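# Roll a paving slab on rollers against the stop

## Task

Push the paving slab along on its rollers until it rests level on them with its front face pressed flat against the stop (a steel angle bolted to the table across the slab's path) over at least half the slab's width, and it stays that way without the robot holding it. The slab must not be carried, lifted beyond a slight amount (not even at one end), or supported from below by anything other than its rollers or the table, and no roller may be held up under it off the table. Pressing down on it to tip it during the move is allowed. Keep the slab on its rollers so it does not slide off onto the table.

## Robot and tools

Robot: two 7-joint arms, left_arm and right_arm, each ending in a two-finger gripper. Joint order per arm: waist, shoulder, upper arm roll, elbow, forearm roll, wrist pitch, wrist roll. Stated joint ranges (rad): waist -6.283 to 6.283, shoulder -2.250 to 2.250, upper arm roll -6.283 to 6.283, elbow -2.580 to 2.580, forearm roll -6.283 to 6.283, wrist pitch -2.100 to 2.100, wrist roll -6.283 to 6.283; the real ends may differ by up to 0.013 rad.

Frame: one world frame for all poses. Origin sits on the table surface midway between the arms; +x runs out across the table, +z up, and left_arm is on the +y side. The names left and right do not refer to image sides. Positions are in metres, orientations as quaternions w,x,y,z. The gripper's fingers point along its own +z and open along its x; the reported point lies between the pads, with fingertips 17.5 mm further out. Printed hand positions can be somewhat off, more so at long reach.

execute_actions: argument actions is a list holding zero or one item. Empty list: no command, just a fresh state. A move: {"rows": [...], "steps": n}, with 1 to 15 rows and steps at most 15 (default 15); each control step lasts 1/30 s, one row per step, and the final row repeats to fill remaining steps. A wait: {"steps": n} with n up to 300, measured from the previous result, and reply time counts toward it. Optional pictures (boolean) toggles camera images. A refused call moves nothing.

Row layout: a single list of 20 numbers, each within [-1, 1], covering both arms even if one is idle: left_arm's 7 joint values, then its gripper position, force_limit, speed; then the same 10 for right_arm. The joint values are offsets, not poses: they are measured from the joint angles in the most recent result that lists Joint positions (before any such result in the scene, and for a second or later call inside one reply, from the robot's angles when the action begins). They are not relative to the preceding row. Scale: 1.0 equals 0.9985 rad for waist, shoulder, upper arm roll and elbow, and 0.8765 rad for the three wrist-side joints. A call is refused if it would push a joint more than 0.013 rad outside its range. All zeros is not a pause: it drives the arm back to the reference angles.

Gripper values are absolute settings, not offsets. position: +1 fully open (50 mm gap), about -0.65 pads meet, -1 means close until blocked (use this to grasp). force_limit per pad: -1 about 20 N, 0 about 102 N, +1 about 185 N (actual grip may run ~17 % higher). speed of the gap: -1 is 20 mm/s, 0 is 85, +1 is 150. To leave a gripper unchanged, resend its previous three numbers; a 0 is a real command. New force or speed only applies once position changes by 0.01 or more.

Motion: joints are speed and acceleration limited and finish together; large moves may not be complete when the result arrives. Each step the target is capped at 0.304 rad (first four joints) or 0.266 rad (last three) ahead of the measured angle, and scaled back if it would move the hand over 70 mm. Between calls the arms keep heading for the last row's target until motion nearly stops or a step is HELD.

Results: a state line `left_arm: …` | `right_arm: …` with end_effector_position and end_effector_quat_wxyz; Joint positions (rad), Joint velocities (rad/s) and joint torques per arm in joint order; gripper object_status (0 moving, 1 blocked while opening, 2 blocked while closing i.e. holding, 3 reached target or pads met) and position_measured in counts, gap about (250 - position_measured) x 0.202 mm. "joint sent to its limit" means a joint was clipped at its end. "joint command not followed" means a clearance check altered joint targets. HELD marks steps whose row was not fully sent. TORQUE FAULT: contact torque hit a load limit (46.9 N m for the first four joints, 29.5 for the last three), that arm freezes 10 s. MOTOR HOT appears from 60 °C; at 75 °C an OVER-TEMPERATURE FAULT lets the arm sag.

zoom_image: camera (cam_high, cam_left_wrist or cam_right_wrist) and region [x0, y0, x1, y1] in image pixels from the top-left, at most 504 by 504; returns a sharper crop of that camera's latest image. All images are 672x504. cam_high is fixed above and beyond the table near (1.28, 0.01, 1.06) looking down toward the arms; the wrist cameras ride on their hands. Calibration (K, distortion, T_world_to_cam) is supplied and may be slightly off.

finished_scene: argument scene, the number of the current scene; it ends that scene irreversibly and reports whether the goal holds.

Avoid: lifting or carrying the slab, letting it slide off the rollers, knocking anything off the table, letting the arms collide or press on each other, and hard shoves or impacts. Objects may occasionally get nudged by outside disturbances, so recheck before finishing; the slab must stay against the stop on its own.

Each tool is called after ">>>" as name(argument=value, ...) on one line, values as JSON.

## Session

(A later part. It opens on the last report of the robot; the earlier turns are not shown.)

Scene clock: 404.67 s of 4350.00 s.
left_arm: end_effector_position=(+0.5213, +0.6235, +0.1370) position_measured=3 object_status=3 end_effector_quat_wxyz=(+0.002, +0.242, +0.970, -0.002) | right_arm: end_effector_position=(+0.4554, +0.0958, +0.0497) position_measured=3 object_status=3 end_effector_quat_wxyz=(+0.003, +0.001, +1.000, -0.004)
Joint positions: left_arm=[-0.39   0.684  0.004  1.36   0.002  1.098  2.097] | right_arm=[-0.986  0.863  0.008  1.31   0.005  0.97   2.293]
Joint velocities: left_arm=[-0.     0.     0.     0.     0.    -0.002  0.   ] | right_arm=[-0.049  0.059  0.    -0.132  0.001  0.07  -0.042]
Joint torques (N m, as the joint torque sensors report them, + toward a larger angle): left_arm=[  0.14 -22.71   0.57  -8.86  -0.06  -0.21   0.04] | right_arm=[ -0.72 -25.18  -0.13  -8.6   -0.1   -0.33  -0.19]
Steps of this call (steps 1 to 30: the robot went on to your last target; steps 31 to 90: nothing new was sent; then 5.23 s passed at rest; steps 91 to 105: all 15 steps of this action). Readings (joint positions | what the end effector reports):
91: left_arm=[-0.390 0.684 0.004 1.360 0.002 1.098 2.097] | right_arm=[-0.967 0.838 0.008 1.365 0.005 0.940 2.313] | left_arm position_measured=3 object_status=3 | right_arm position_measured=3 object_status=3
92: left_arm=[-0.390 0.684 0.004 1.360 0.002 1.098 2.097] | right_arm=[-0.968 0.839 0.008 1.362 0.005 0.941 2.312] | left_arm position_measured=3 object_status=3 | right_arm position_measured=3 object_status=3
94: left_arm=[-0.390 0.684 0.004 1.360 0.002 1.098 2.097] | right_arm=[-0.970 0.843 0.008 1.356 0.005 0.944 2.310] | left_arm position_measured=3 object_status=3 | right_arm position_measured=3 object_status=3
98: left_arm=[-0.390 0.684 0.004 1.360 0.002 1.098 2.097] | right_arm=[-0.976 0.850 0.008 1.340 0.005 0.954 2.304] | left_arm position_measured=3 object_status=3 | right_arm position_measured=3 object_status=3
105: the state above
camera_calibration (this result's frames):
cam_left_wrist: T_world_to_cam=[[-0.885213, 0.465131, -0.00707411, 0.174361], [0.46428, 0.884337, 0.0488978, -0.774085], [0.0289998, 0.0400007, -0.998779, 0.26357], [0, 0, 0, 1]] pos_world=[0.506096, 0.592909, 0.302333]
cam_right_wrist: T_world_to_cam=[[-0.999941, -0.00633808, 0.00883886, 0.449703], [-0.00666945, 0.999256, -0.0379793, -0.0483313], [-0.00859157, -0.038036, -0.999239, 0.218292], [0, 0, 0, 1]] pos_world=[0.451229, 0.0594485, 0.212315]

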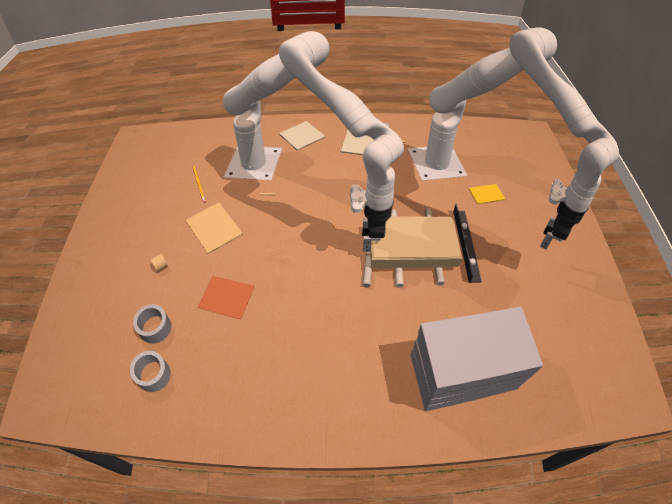

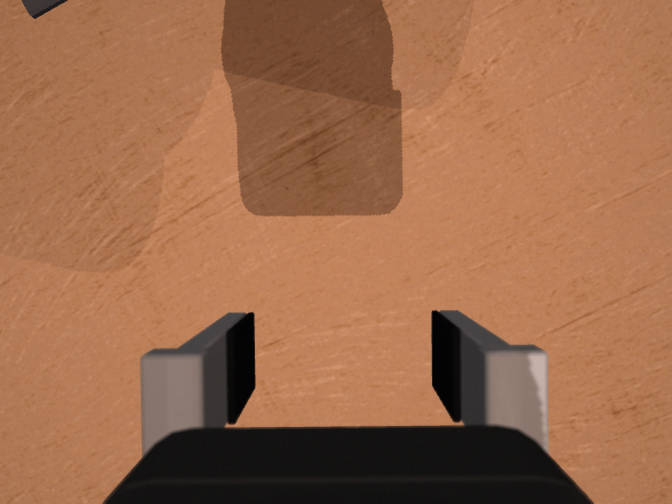

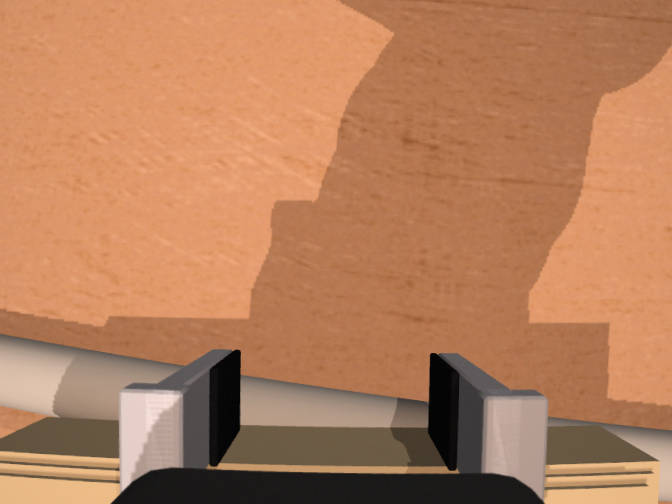

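>>> execute_actions(actions=[{"rows":[
[0,0,0,0,0,0,0,1,0,1,-0.005,0.004,0,-0.012,0,0.007,-0.004,1,0,1],
[0,0,0,0,0,0,0,1,0,1,-0.005,0.006,0,-0.015,0,0.009,-0.005,1,0,1],
[0,0,0,0,0,0,0,1,0,1,-0.006,0.007,0,-0.018,0,0.011,-0.006,1,0,1],
[0,0,0,0,0,0,0,1,0,1,-0.007,0.008,0,-0.021,0,0.013,-0.007,1,0,1],
[0,0,0,0,0,0,0,1,0,1,-0.008,0.010,0,-0.024,0,0.014,-0.008,1,0,1],
[0,0,0,0,0,0,0,1,0,1,-0.009,0.011,0,-0.027,0,0.016,-0.009,1,0,1],
[0,0,0,0,0,0,0,1,0,1,-0.010,0.012,0,-0.030,0,0.018,-0.010,1,0,1],
[0,0,0,0,0,0,0,1,0,1,-0.011,0.013,0,-0.033,0,0.020,-0.012,1,0,1],
[0,0,0,0,0,0,0,1,0,1,-0.012,0.015,0,-0.035,0,0.022,-0.013,1,0,1],
[0,0,0,0,0,0,0,1,0,1,-0.013,0.016,0,-0.038,0,0.024,-0.014,1,0,1],
[0,0,0,0,0,0,0,1,0,1,-0.014,0.017,0,-0.041,0,0.026,-0.015,1,0,1],
[0,0,0,0,0,0,0,1,0,1,-0.015,0.019,0,-0.044,0,0.028,-0.016,1,0,1],
[0,0,0,0,0,0,0,1,0,1,-0.016,0.020,0,-0.047,0,0.029,-0.017,1,0,1],
[0,0,0,0,0,0,0,1,0,1,-0.017,0.021,0,-0.050,0,0.031,-0.018,1,0,1],
[0,0,0,0,0,0,0,1,0,1,-0.0175,0.0225,0,-0.0526,0,0.033,-0.019,1,0,1]]}])

>>> zoom_image(camera="cam_high", region=[340, 190, 500, 300])

Scene clock: 409.93 s of 4350.00 s.
left_arm: end_effector_position=(+0.5213, +0.6235, +0.1370) position_measured=3 object_status=3 end_effector_quat_wxyz=(+0.002, +0.242, +0.970, -0.002) | right_arm: end_effector_position=(+0.4558, +0.1097, +0.0501) position_measured=3 object_status=3 end_effector_quat_wxyz=(+0.004, +0.001, +1.000, -0.004)
Joint positions: left_arm=[-0.39   0.684  0.004  1.36   0.002  1.098  2.097] | right_arm=[-1.002  0.883  0.008  1.263  0.005  0.997  2.278]
Joint velocities: left_arm=[-0.     0.     0.    -0.    -0.    -0.     0.002] | right_arm=[-0.025  0.037 -0.006 -0.09  -0.004  0.045 -0.027]
Joint torques (N m, as the joint torque sensors report them, + toward a larger angle): left_arm=[  0.26 -22.48   0.32  -8.61  -0.25  -0.13   0.29] | right_arm=[ -0.65 -25.3    0.36  -8.35  -0.47  -0.16   0.06]
Steps of this call (steps 1 to 15: the robot went on to your last target; steps 16 to 90: nothing new was sent; then 1.77 s passed at rest; steps 91 to 105: all 15 steps of this action). Readings (joint positions | what the end effector reports):
91: left_arm=[-0.390 0.684 0.004 1.360 0.002 1.098 2.097] | right_arm=[-0.990 0.867 0.008 1.301 0.005 0.975 2.290] | left_arm position_measured=3 object_status=3 | right_arm position_measured=3 object_status=3
92: left_arm=[-0.390 0.684 0.004 1.360 0.002 1.098 2.097] | right_arm=[-0.991 0.867 0.008 1.299 0.005 0.976 2.290] | left_arm position_measured=3 object_status=3 | right_arm position_measured=3 object_status=3
94: left_arm=[-0.390 0.684 0.004 1.360 0.002 1.098 2.097] | right_arm=[-0.992 0.870 0.008 1.294 0.005 0.979 2.289] | left_arm position_measured=3 object_status=3 | right_arm position_measured=3 object_status=3
98: left_arm=[-0.390 0.684 0.004 1.360 0.002 1.098 2.097] | right_arm=[-0.996 0.874 0.008 1.283 0.005 0.985 2.285] | left_arm position_measured=3 object_status=3 | right_arm position_measured=3 object_status=3
105: the state above
camera_calibration (this result's frames):
cam_left_wrist: T_world_to_cam=[[-0.885213, 0.465131, -0.00707592, 0.174363], [0.46428, 0.884337, 0.0489007, -0.774087], [0.0290027, 0.0400023, -0.998779, 0.263567], [0, 0, 0, 1]] pos_world=[0.506097, 0.592909, 0.302333]
cam_right_wrist: T_world_to_cam=[[-0.999945, -0.00687186, 0.00790081, 0.450331], [-0.00716758, 0.999251, -0.0380306, -0.0619885], [-0.00763356, -0.0380851, -0.999245, 0.218822], [0, 0, 0, 1]] pos_world=[0.451532, 0.0733706, 0.212741]

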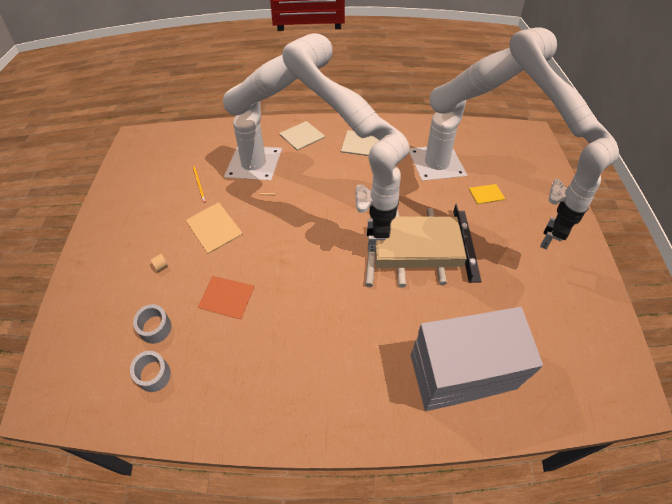

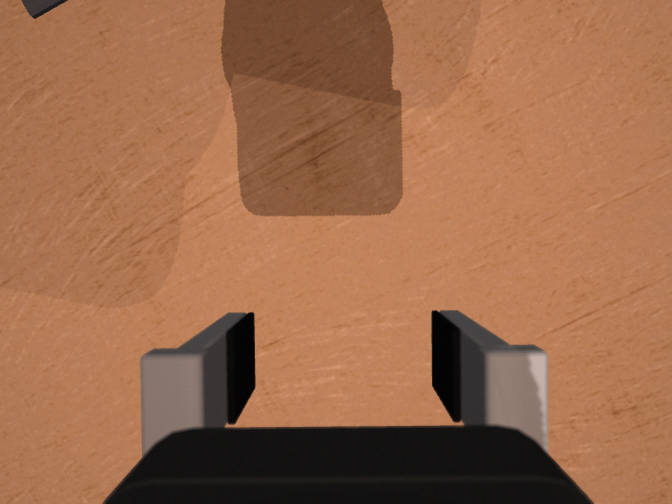

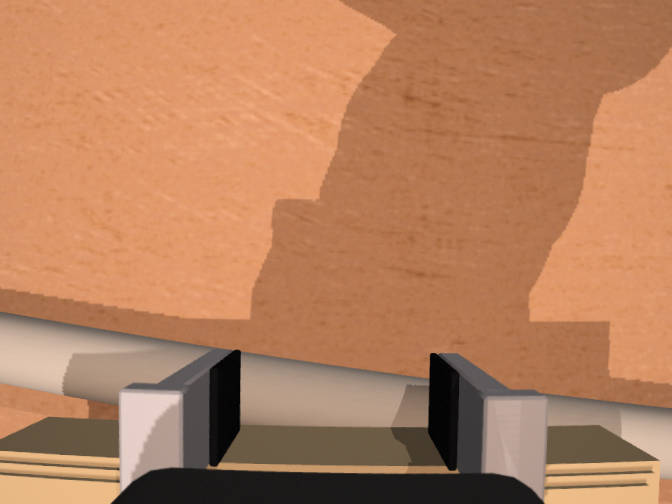

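Region (340, 190, 500, 300) of cam_high's 672x504 image, scaled by 3.150, with more detail than that image has; it fills the top 346 rows of this view, and the rest is white.

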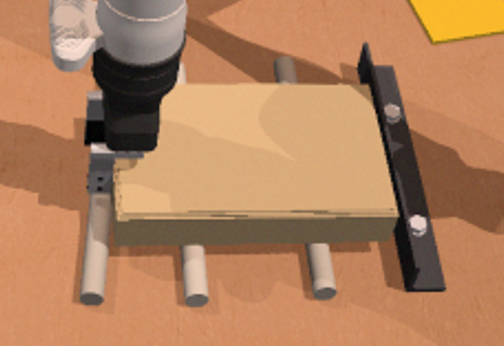

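>>> execute_actions(actions=[])

Scene clock: 415.30 s of 4350.00 s.
left_arm: end_effector_position=(+0.5213, +0.6235, +0.1370) position_measured=3 object_status=3 end_effector_quat_wxyz=(+0.002, +0.242, +0.970, -0.002) | right_arm: end_effector_position=(+0.4557, +0.1117, +0.0503) position_measured=3 object_status=3 end_effector_quat_wxyz=(+0.004, +0.001, +1.000, -0.004)
Joint positions: left_arm=[-0.39   0.684  0.004  1.36   0.002  1.098  2.097] | right_arm=[-1.004  0.885  0.008  1.258  0.005  0.999  2.277]
Joint velocities: left_arm=[ 0.    -0.    -0.001  0.    -0.     0.001  0.001] | right_arm=[ 0.    -0.    -0.     0.     0.    -0.001 -0.   ]
Joint torques (N m, as the joint torque sensors report them, + toward a larger angle): left_arm=[  0.05 -22.42   0.65  -8.78  -0.12   0.12   0.1 ] | right_arm=[  0.2  -25.65   0.2   -8.18  -0.16   0.07   0.02]
Steps of this call (steps 1 to 15: the robot went on to your last target; steps 16 to 90: nothing new was sent; then 2.37 s passed at rest). Readings (joint positions | what the end effector reports):
1: left_arm=[-0.390 0.684 0.004 1.360 0.002 1.098 2.097] | right_arm=[-1.003 0.884 0.008 1.260 0.005 0.998 2.278] | left_arm position_measured=3 object_status=3 | right_arm position_measured=3 object_status=3
2: left_arm=[-0.390 0.684 0.004 1.360 0.002 1.098 2.097] | right_arm=[-1.003 0.885 0.008 1.259 0.005 0.998 2.277] | left_arm position_measured=3 object_status=3 | right_arm position_measured=3 object_status=3
4: left_arm=[-0.390 0.684 0.004 1.360 0.002 1.098 2.097] | right_arm=[-1.003 0.885 0.008 1.258 0.005 0.999 2.277] | left_arm position_measured=3 object_status=3 | right_arm position_measured=3 object_status=3
8: left_arm=[-0.390 0.684 0.004 1.360 0.002 1.098 2.097] | right_arm=[-1.004 0.885 0.008 1.258 0.005 0.999 2.277] | left_arm position_measured=3 object_status=3 | right_arm position_measured=3 object_status=3
90: the state above
All arms were judged still, so your last target was given up. Only a new action makes them travel on or press farther. Fingers that are still opening or closing keep moving.
camera_calibration (this result's frames):
cam_left_wrist: T_world_to_cam=[[-0.885213, 0.465131, -0.00707604, 0.174363], [0.46428, 0.884337, 0.0489005, -0.774087], [0.0290027, 0.0400021, -0.998779, 0.263568], [0, 0, 0, 1]] pos_world=[0.506097, 0.592909, 0.302333]
cam_right_wrist: T_world_to_cam=[[-0.999944, -0.00719118, 0.00781084, 0.450273], [-0.00747655, 0.999282, -0.0371432, -0.0638654], [-0.00753813, -0.0371995, -0.999279, 0.218923], [0, 0, 0, 1]] pos_world=[0.451421, 0.0752014, 0.212877]

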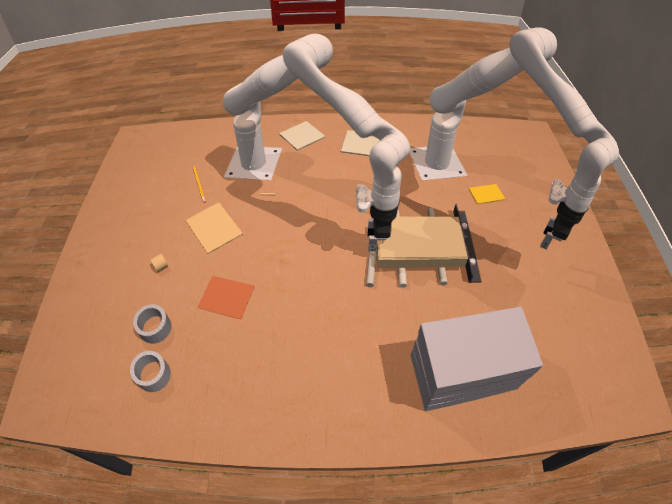

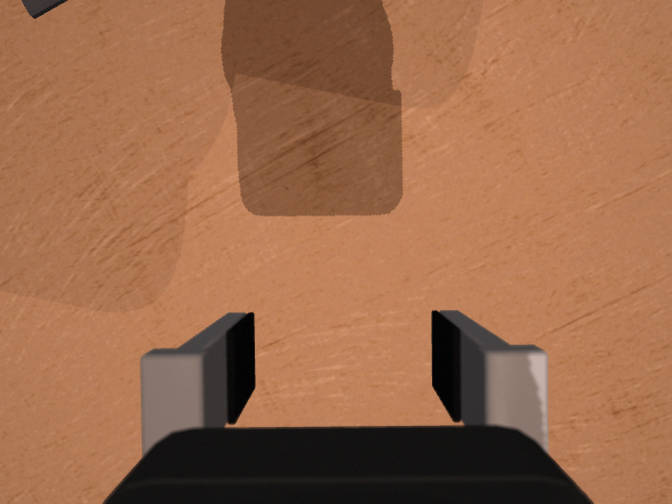

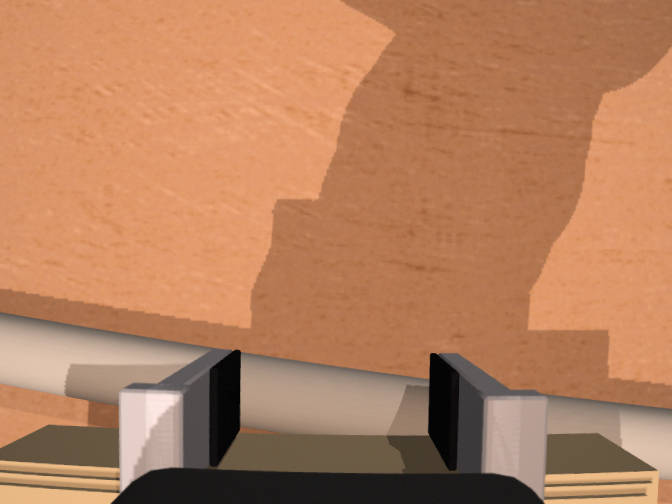

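>>> zoom_image(camera="cam_high", region=[340, 180, 520, 310])

>>> execute_actions(actions=[{"rows":[[0,0,0,0,0,0,0,0,1,0,-0.002,0.003,0,-0.007,0,0.004,-0.003,1,0,1],[0,0,0,0,0,0,0,0,1,0,-0.004,0.006,0,-0.014,0,0.008,-0.005,1,0,1],[0,0,0,0,0,0,0,0,1,0,-0.006,0.009,0,-0.021,0,0.013,-0.008,1,0,1],[0,0,0,0,0,0,0,0,1,0,-0.0075,0.011,0,-0.025,0,0.015,-0.0095,1,0,1]],"steps":15}])

Region (340, 180, 520, 310) of cam_high's 672x504 image, scaled by 2.800, with more detail than that image has.

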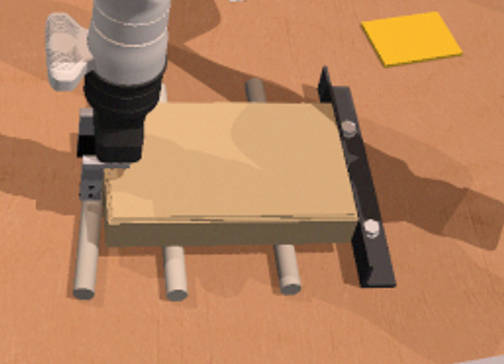

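Scene clock: 417.73 s of 4350.00 s.
left_arm: end_effector_position=(+0.5213, +0.6235, +0.1370) position_measured=152 object_status=0 end_effector_quat_wxyz=(+0.002, +0.242, +0.970, -0.002) | right_arm: end_effector_position=(+0.4561, +0.1190, +0.0504) position_measured=3 object_status=3 end_effector_quat_wxyz=(+0.004, +0.001, +1.000, -0.003)
Joint positions: left_arm=[-0.39   0.684  0.004  1.36   0.002  1.098  2.097] | right_arm=[-1.011  0.896  0.008  1.233  0.005  1.012  2.268]
Joint velocities: left_arm=[-0. -0. -0. -0.  0.  0. -0.] | right_arm=[-0.001  0.001  0.     0.     0.    -0.     0.   ]
Joint torques (N m, as the joint torque sensors report them, + toward a larger angle): left_arm=[  0.17 -22.55   0.41  -8.78   0.04   0.06  -0.06] | right_arm=[  0.1  -25.99   0.78  -8.44   0.05   0.     0.19]
Steps of this call (steps 1 to 58: nothing new was sent; steps 59 to 73: all 15 steps of this action). Readings (joint positions | what the end effector reports):
59: left_arm=[-0.390 0.684 0.004 1.360 0.002 1.098 2.097] | right_arm=[-1.004 0.886 0.008 1.257 0.005 1.000 2.277] | left_arm position_measured=13 object_status=0 | right_arm position_measured=3 object_status=3
60: left_arm=[-0.390 0.684 0.004 1.360 0.002 1.098 2.097] | right_arm=[-1.005 0.888 0.008 1.253 0.005 1.001 2.275] | left_arm position_measured=27 object_status=0 | right_arm position_measured=3 object_status=3
62: left_arm=[-0.390 0.684 0.004 1.360 0.002 1.098 2.097] | right_arm=[-1.008 0.893 0.009 1.244 0.006 1.008 2.272] | left_arm position_measured=56 object_status=0 | right_arm position_measured=3 object_status=3
66: left_arm=[-0.390 0.684 0.004 1.360 0.002 1.098 2.097] | right_arm=[-1.011 0.896 0.008 1.233 0.005 1.012 2.269] | left_arm position_measured=112 object_status=0 | right_arm position_measured=3 object_status=3
73: the state above
camera_calibration (this result's frames):
cam_left_wrist: T_world_to_cam=[[-0.885213, 0.465131, -0.00707806, 0.174364], [0.46428, 0.884337, 0.0489032, -0.774089], [0.0290058, 0.0400036, -0.998778, 0.263565], [0, 0, 0, 1]] pos_world=[0.506098, 0.59291, 0.302333]
cam_right_wrist: T_world_to_cam=[[-0.999955, -0.0063233, 0.0070774, 0.450616], [-0.00657707, 0.999315, -0.0364271, -0.0715579], [-0.00684221, -0.036472, -0.999311, 0.218956], [0, 0, 0, 1]] pos_world=[0.451623, 0.082344, 0.21301]

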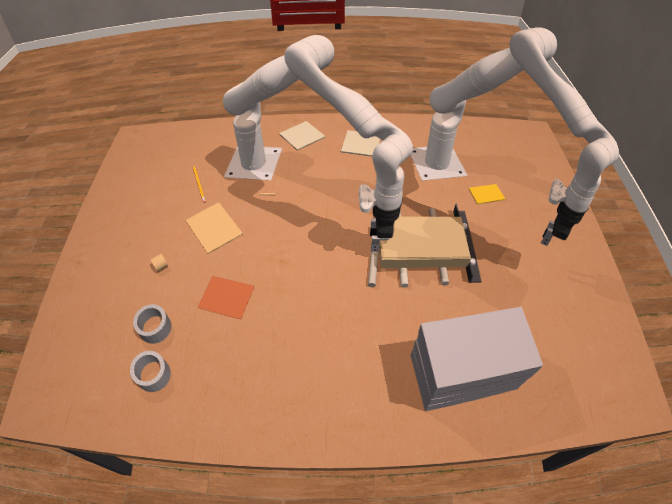

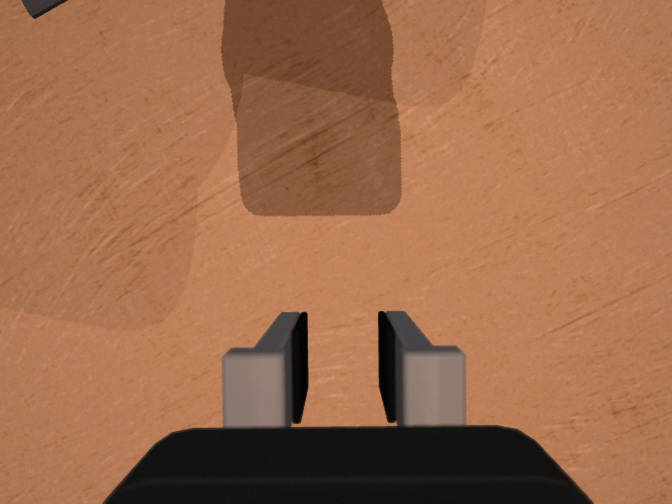

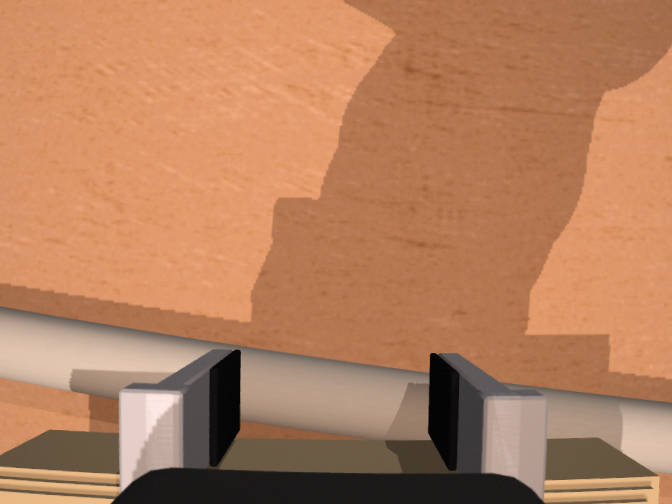

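>>> execute_actions(actions=[{"rows":[[0,0,0,0,0,0,0,1,0,1,-0.002,0.003,0,-0.006,0,0.004,-0.002,1,0,1],[0,0,0,0,0,0,0,1,0,1,-0.004,0.006,0,-0.012,0,0.008,-0.004,1,0,1],[0,0,0,0,0,0,0,1,0,1,-0.0063,0.0096,0,-0.021,0,0.013,-0.007,1,0,1]],"steps":15}])

>>> zoom_image(camera="cam_high", region=[340, 180, 520, 310])

Scene clock: 419.80 s of 4350.00 s.
left_arm: end_effector_position=(+0.5213, +0.6235, +0.1370) position_measured=3 object_status=3 end_effector_quat_wxyz=(+0.002, +0.242, +0.970, -0.002) | right_arm: end_effector_position=(+0.4562, +0.1238, +0.0502) position_measured=3 object_status=3 end_effector_quat_wxyz=(+0.004, +0.001, +1.000, -0.004)
Joint positions: left_arm=[-0.39   0.684  0.004  1.36   0.002  1.098  2.097] | right_arm=[-1.017  0.906  0.009  1.212  0.005  1.025  2.262]
Joint velocities: left_arm=[ 0.    -0.    -0.     0.    -0.     0.002  0.   ] | right_arm=[ 0.  0.  0.  0. -0.  0. -0.]
Joint torques (N m, as the joint torque sensors report them, + toward a larger angle): left_arm=[ -0.01 -22.59   0.34  -8.73  -0.11  -0.09   0.06] | right_arm=[ -0.58 -26.11   0.21  -9.03  -0.24  -0.5    0.09]
Steps of this call (steps 1 to 15: the robot went on to your last target; steps 16 to 47: nothing new was sent; steps 48 to 62: all 15 steps of this action). Readings (joint positions | what the end effector reports):
48: left_arm=[-0.390 0.684 0.004 1.360 0.002 1.098 2.097] | right_arm=[-1.012 0.897 0.008 1.232 0.005 1.013 2.268] | left_arm position_measured=134 object_status=0 | right_arm position_measured=3 object_status=3
49: left_arm=[-0.390 0.684 0.004 1.360 0.002 1.098 2.097] | right_arm=[-1.013 0.899 0.008 1.229 0.005 1.015 2.267] | left_arm position_measured=109 object_status=0 | right_arm position_measured=3 object_status=3
51: left_arm=[-0.390 0.684 0.004 1.360 0.002 1.098 2.097] | right_arm=[-1.015 0.904 0.008 1.219 0.005 1.020 2.265] | left_arm position_measured=60 object_status=0 | right_arm position_measured=3 object_status=3
55: left_arm=[-0.390 0.684 0.004 1.360 0.002 1.098 2.097] | right_arm=[-1.017 0.906 0.008 1.213 0.005 1.024 2.262] | left_arm position_measured=3 object_status=0 | right_arm position_measured=3 object_status=3
62: the state above
camera_calibration (this result's frames):
cam_left_wrist: T_world_to_cam=[[-0.885213, 0.465131, -0.00707991, 0.174365], [0.46428, 0.884337, 0.0489059, -0.77409], [0.0290087, 0.0400051, -0.998778, 0.263562], [0, 0, 0, 1]] pos_world=[0.506099, 0.59291, 0.302332]
cam_right_wrist: T_world_to_cam=[[-0.999955, -0.00582164, 0.00752224, 0.450734], [-0.00610599, 0.999246, -0.0383489, -0.0764714], [-0.00729331, -0.0383931, -0.999236, 0.219335], [0, 0, 0, 1]] pos_world=[0.451846, 0.0874586, 0.212844]

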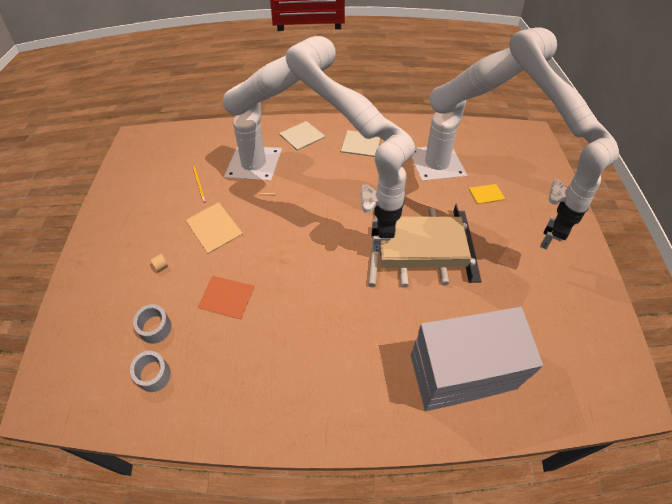

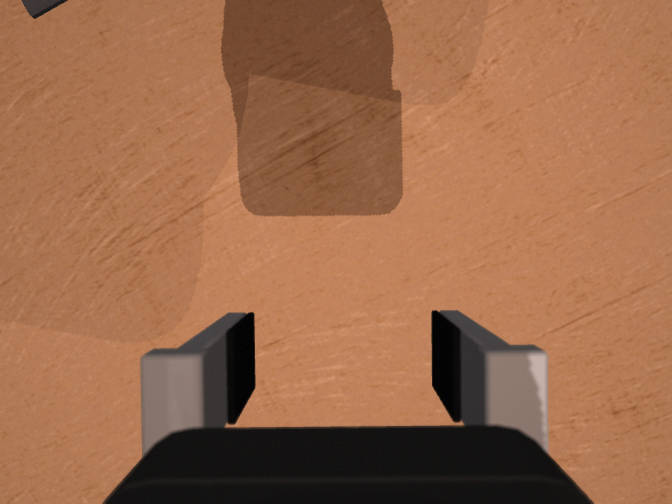

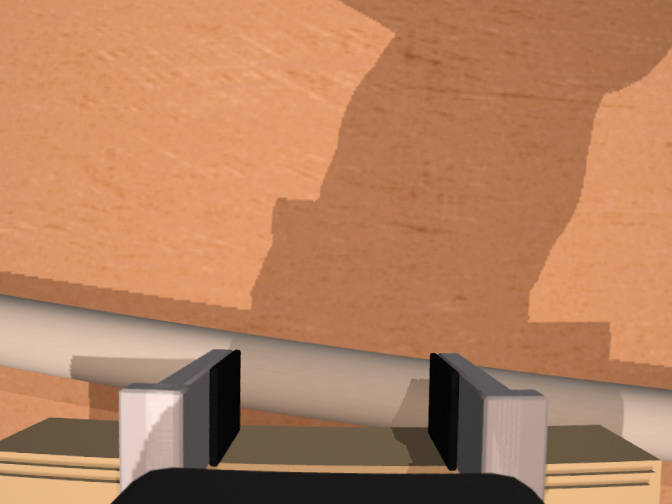

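Region (340, 180, 520, 310) of cam_high's 672x504 image, scaled by 2.800, with more detail than that image has.

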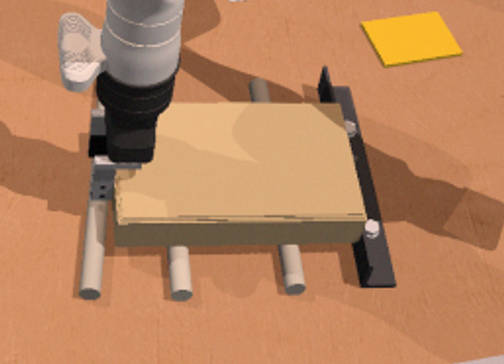

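>>> execute_actions(actions=[{"rows":[[0,0,0,0,0,0,0,1,0,1,-0.001,0.002,0,-0.004,0,0.002,-0.001,1,0,1],[0,0,0,0,0,0,0,1,0,1,-0.0025,0.004,0,-0.009,0,0.005,-0.003,1,0,1]],"steps":15}])

>>> zoom_image(camera="cam_high", region=[430, 190, 510, 290])

Scene clock: 422.13 s of 4350.00 s.
left_arm: end_effector_position=(+0.5213, +0.6235, +0.1370) position_measured=3 object_status=3 end_effector_quat_wxyz=(+0.002, +0.242, +0.970, -0.002) | right_arm: end_effector_position=(+0.4565, +0.1238, +0.0497) position_measured=3 object_status=3 end_effector_quat_wxyz=(+0.003, +0.002, +1.000, -0.006)
Joint positions: left_arm=[-0.39   0.684  0.004  1.36   0.002  1.098  2.097] | right_arm=[-1.018  0.91   0.01   1.206  0.006  1.032  2.26 ]
Joint velocities: left_arm=[-0.    -0.    -0.    -0.     0.     0.001 -0.   ] | right_arm=[ 0.    -0.     0.001  0.    -0.     0.001 -0.   ]
Joint torques (N m, as the joint torque sensors report them, + toward a larger angle): left_arm=[  0.33 -22.55   0.75  -8.78  -0.09  -0.17   0.15] | right_arm=[ -1.09 -26.21  -0.5   -9.82  -0.23  -1.23  -0.04]
Steps of this call (steps 1 to 15: the robot went on to your last target; steps 16 to 55: nothing new was sent; steps 56 to 70: all 15 steps of this action). Readings (joint positions | what the end effector reports):
56: left_arm=[-0.390 0.684 0.004 1.360 0.002 1.098 2.097] | right_arm=[-1.017 0.906 0.009 1.212 0.006 1.025 2.262] | left_arm position_measured=3 object_status=3 | right_arm position_measured=3 object_status=3
57: left_arm=[-0.390 0.684 0.004 1.360 0.002 1.098 2.097] | right_arm=[-1.017 0.908 0.009 1.210 0.006 1.027 2.262] | left_arm position_measured=3 object_status=3 | right_arm position_measured=3 object_status=3
59: left_arm=[-0.390 0.684 0.004 1.360 0.002 1.098 2.097] | right_arm=[-1.018 0.909 0.010 1.206 0.006 1.031 2.260] | left_arm position_measured=3 object_status=3 | right_arm position_measured=3 object_status=3
63: left_arm=[-0.390 0.684 0.004 1.360 0.002 1.098 2.097] | right_arm=[-1.018 0.910 0.010 1.206 0.006 1.031 2.260] | left_arm position_measured=3 object_status=3 | right_arm position_measured=3 object_status=3
70: the state above
camera_calibration (this result's frames):
cam_left_wrist: T_world_to_cam=[[-0.885213, 0.465131, -0.00708174, 0.174366], [0.46428, 0.884337, 0.0489088, -0.774092], [0.0290117, 0.0400068, -0.998778, 0.26356], [0, 0, 0, 1]] pos_world=[0.5061, 0.592911, 0.302332]
cam_right_wrist: T_world_to_cam=[[-0.999952, -0.00432241, 0.00877509, 0.450728], [-0.00469245, 0.999081, -0.0425971, -0.0769069], [-0.0085829, -0.0426362, -0.999054, 0.219975], [0, 0, 0, 1]] pos_world=[0.452234, 0.0881634, 0.212536]

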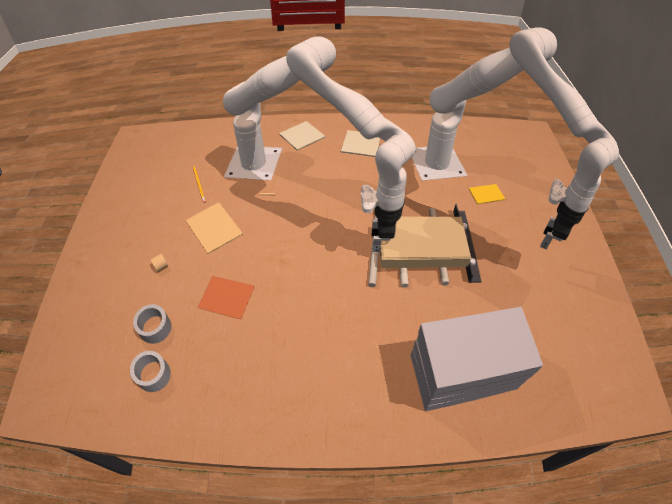

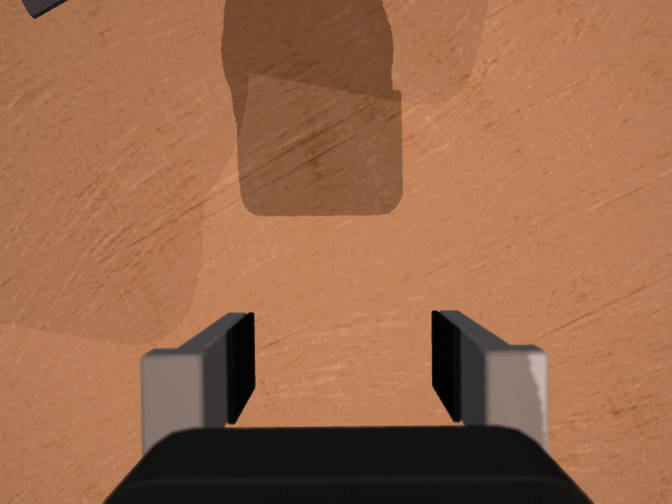

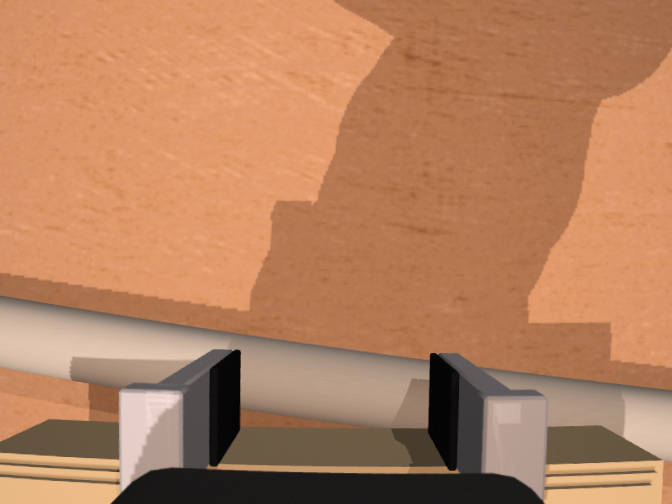

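Region (430, 190, 510, 290) of cam_high's 672x504 image, scaled by 5.040, with more detail than that image has; it fills the left 403 columns of this view, and the rest is white.

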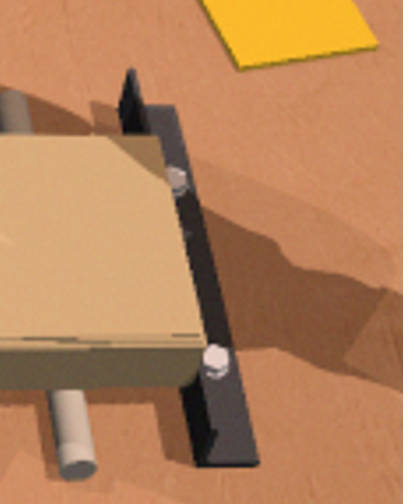

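>>> execute_actions(actions=[{"rows":[[0,0,0,0,0,0,0,1,0,1,0.004,-0.007,0,0.015,0,-0.011,0.005,1,0,1],[0,0,0,0,0,0,0,1,0,1,0.009,-0.016,0,0.033,0,-0.024,0.012,1,0,1],[0,0,0,0,0,0,0,1,0,1,0.014,-0.025,0,0.052,0,-0.038,0.019,1,0,1],[0,0,0,0,0,0,0,1,0,1,0.014,-0.025,0,0.052,0,-0.038,0.019,1,0,1],[0,0,0,0,0,0,0,1,0,1,0.014,-0.025,0,0.052,0,-0.038,0.019,1,0,1],[0,0,0,0,0,0,0,1,0,1,0.014,-0.025,0,0.052,0,-0.038,0.019,1,0,1],[0,0,0,0,0,0,0,1,0,1,0.014,-0.1,0,0.06,0,0.04,0.019,1,0,1],[0,0,0,0,0,0,0,1,0,1,0.014,-0.2,0,0.07,0,0.14,0.019,1,0,1]],"steps":15}])

>>> zoom_image(camera="cam_high", region=[340, 180, 520, 310])

Scene clock: 425.73 s of 4350.00 s.
left_arm: end_effector_position=(+0.5213, +0.6235, +0.1370) position_measured=3 object_status=3 end_effector_quat_wxyz=(+0.002, +0.242, +0.970, -0.002) | right_arm: end_effector_position=(+0.4423, +0.0944, +0.1342) position_measured=3 object_status=3 end_effector_quat_wxyz=(+0.006, +0.002, +1.000, -0.003)
Joint positions: left_arm=[-0.39   0.684  0.004  1.36   0.002  1.098  2.097] | right_arm=[-1.004  0.734  0.01   1.272  0.006  1.132  2.277]
Joint velocities: left_arm=[ 0.    -0.     0.    -0.    -0.001  0.001  0.002] | right_arm=[ 0.003 -0.404  0.002  0.026  0.     0.438  0.001]
Joint torques (N m, as the joint torque sensors report them, + toward a larger angle): left_arm=[ -0.1  -22.7    0.46  -8.71  -0.08   0.07   0.13] | right_arm=[  0.2  -18.53   0.49  -7.78   0.11  -0.25   0.09]
Steps of this call (steps 1 to 15: the robot went on to your last target; steps 16 to 90: nothing new was sent; then 0.10 s passed at rest; steps 91 to 105: all 15 steps of this action). Readings (joint positions | what the end effector reports):
91: left_arm=[-0.390 0.684 0.004 1.360 0.002 1.098 2.097] | right_arm=[-1.018 0.909 0.010 1.207 0.006 1.031 2.260] | left_arm position_measured=3 object_status=3 | right_arm position_measured=3 object_status=3
92: left_arm=[-0.390 0.684 0.004 1.360 0.002 1.098 2.097] | right_arm=[-1.016 0.906 0.009 1.211 0.006 1.027 2.261] | left_arm position_measured=3 object_status=3 | right_arm position_measured=3 object_status=3
94: left_arm=[-0.390 0.684 0.004 1.360 0.002 1.098 2.097] | right_arm=[-1.010 0.895 0.009 1.233 0.006 1.014 2.268] | left_arm position_measured=3 object_status=3 | right_arm position_measured=3 object_status=3
98: left_arm=[-0.390 0.684 0.004 1.360 0.002 1.098 2.097] | right_arm=[-1.004 0.878 0.010 1.259 0.007 1.004 2.276] | left_arm position_measured=3 object_status=3 | right_arm position_measured=3 object_status=3
105: the state above
camera_calibration (this result's frames):
cam_left_wrist: T_world_to_cam=[[-0.885213, 0.465131, -0.00708367, 0.174368], [0.46428, 0.884337, 0.0489115, -0.774094], [0.0290146, 0.0400083, -0.998778, 0.263557], [0, 0, 0, 1]] pos_world=[0.506102, 0.592912, 0.302332]
cam_right_wrist: T_world_to_cam=[[-0.999979, -0.00527498, 0.00363845, 0.436443], [-0.00540081, 0.999355, -0.0354894, -0.0446828], [-0.0034489, -0.0355083, -0.999363, 0.300064], [0, 0, 0, 1]] pos_world=[0.437228, 0.057611, 0.296699]

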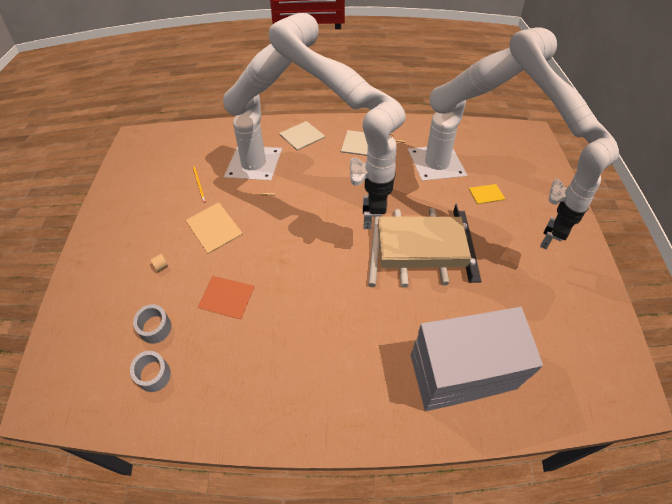

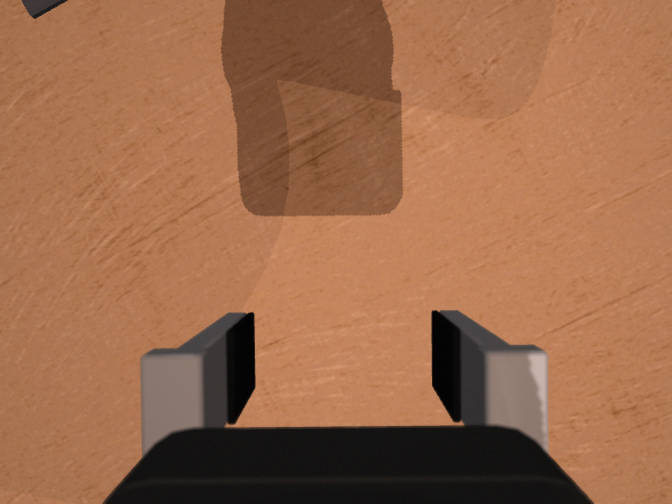

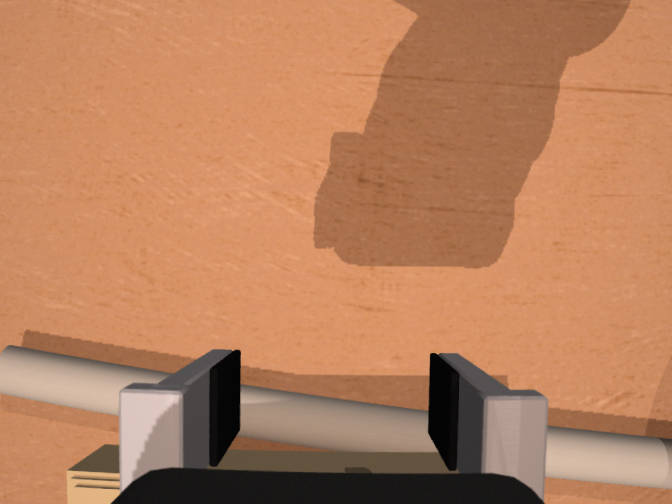

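Region (340, 180, 520, 310) of cam_high's 672x504 image, scaled by 2.800, with more detail than that image has.

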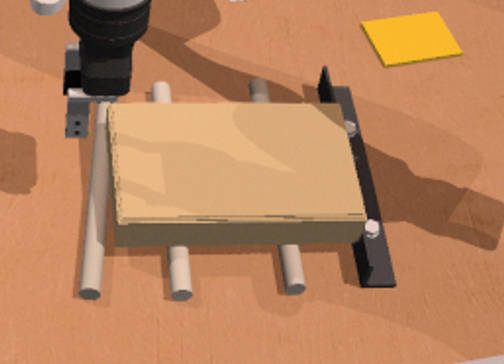

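>>> finished_scene(scene=1)

The scene is finished: the task was done.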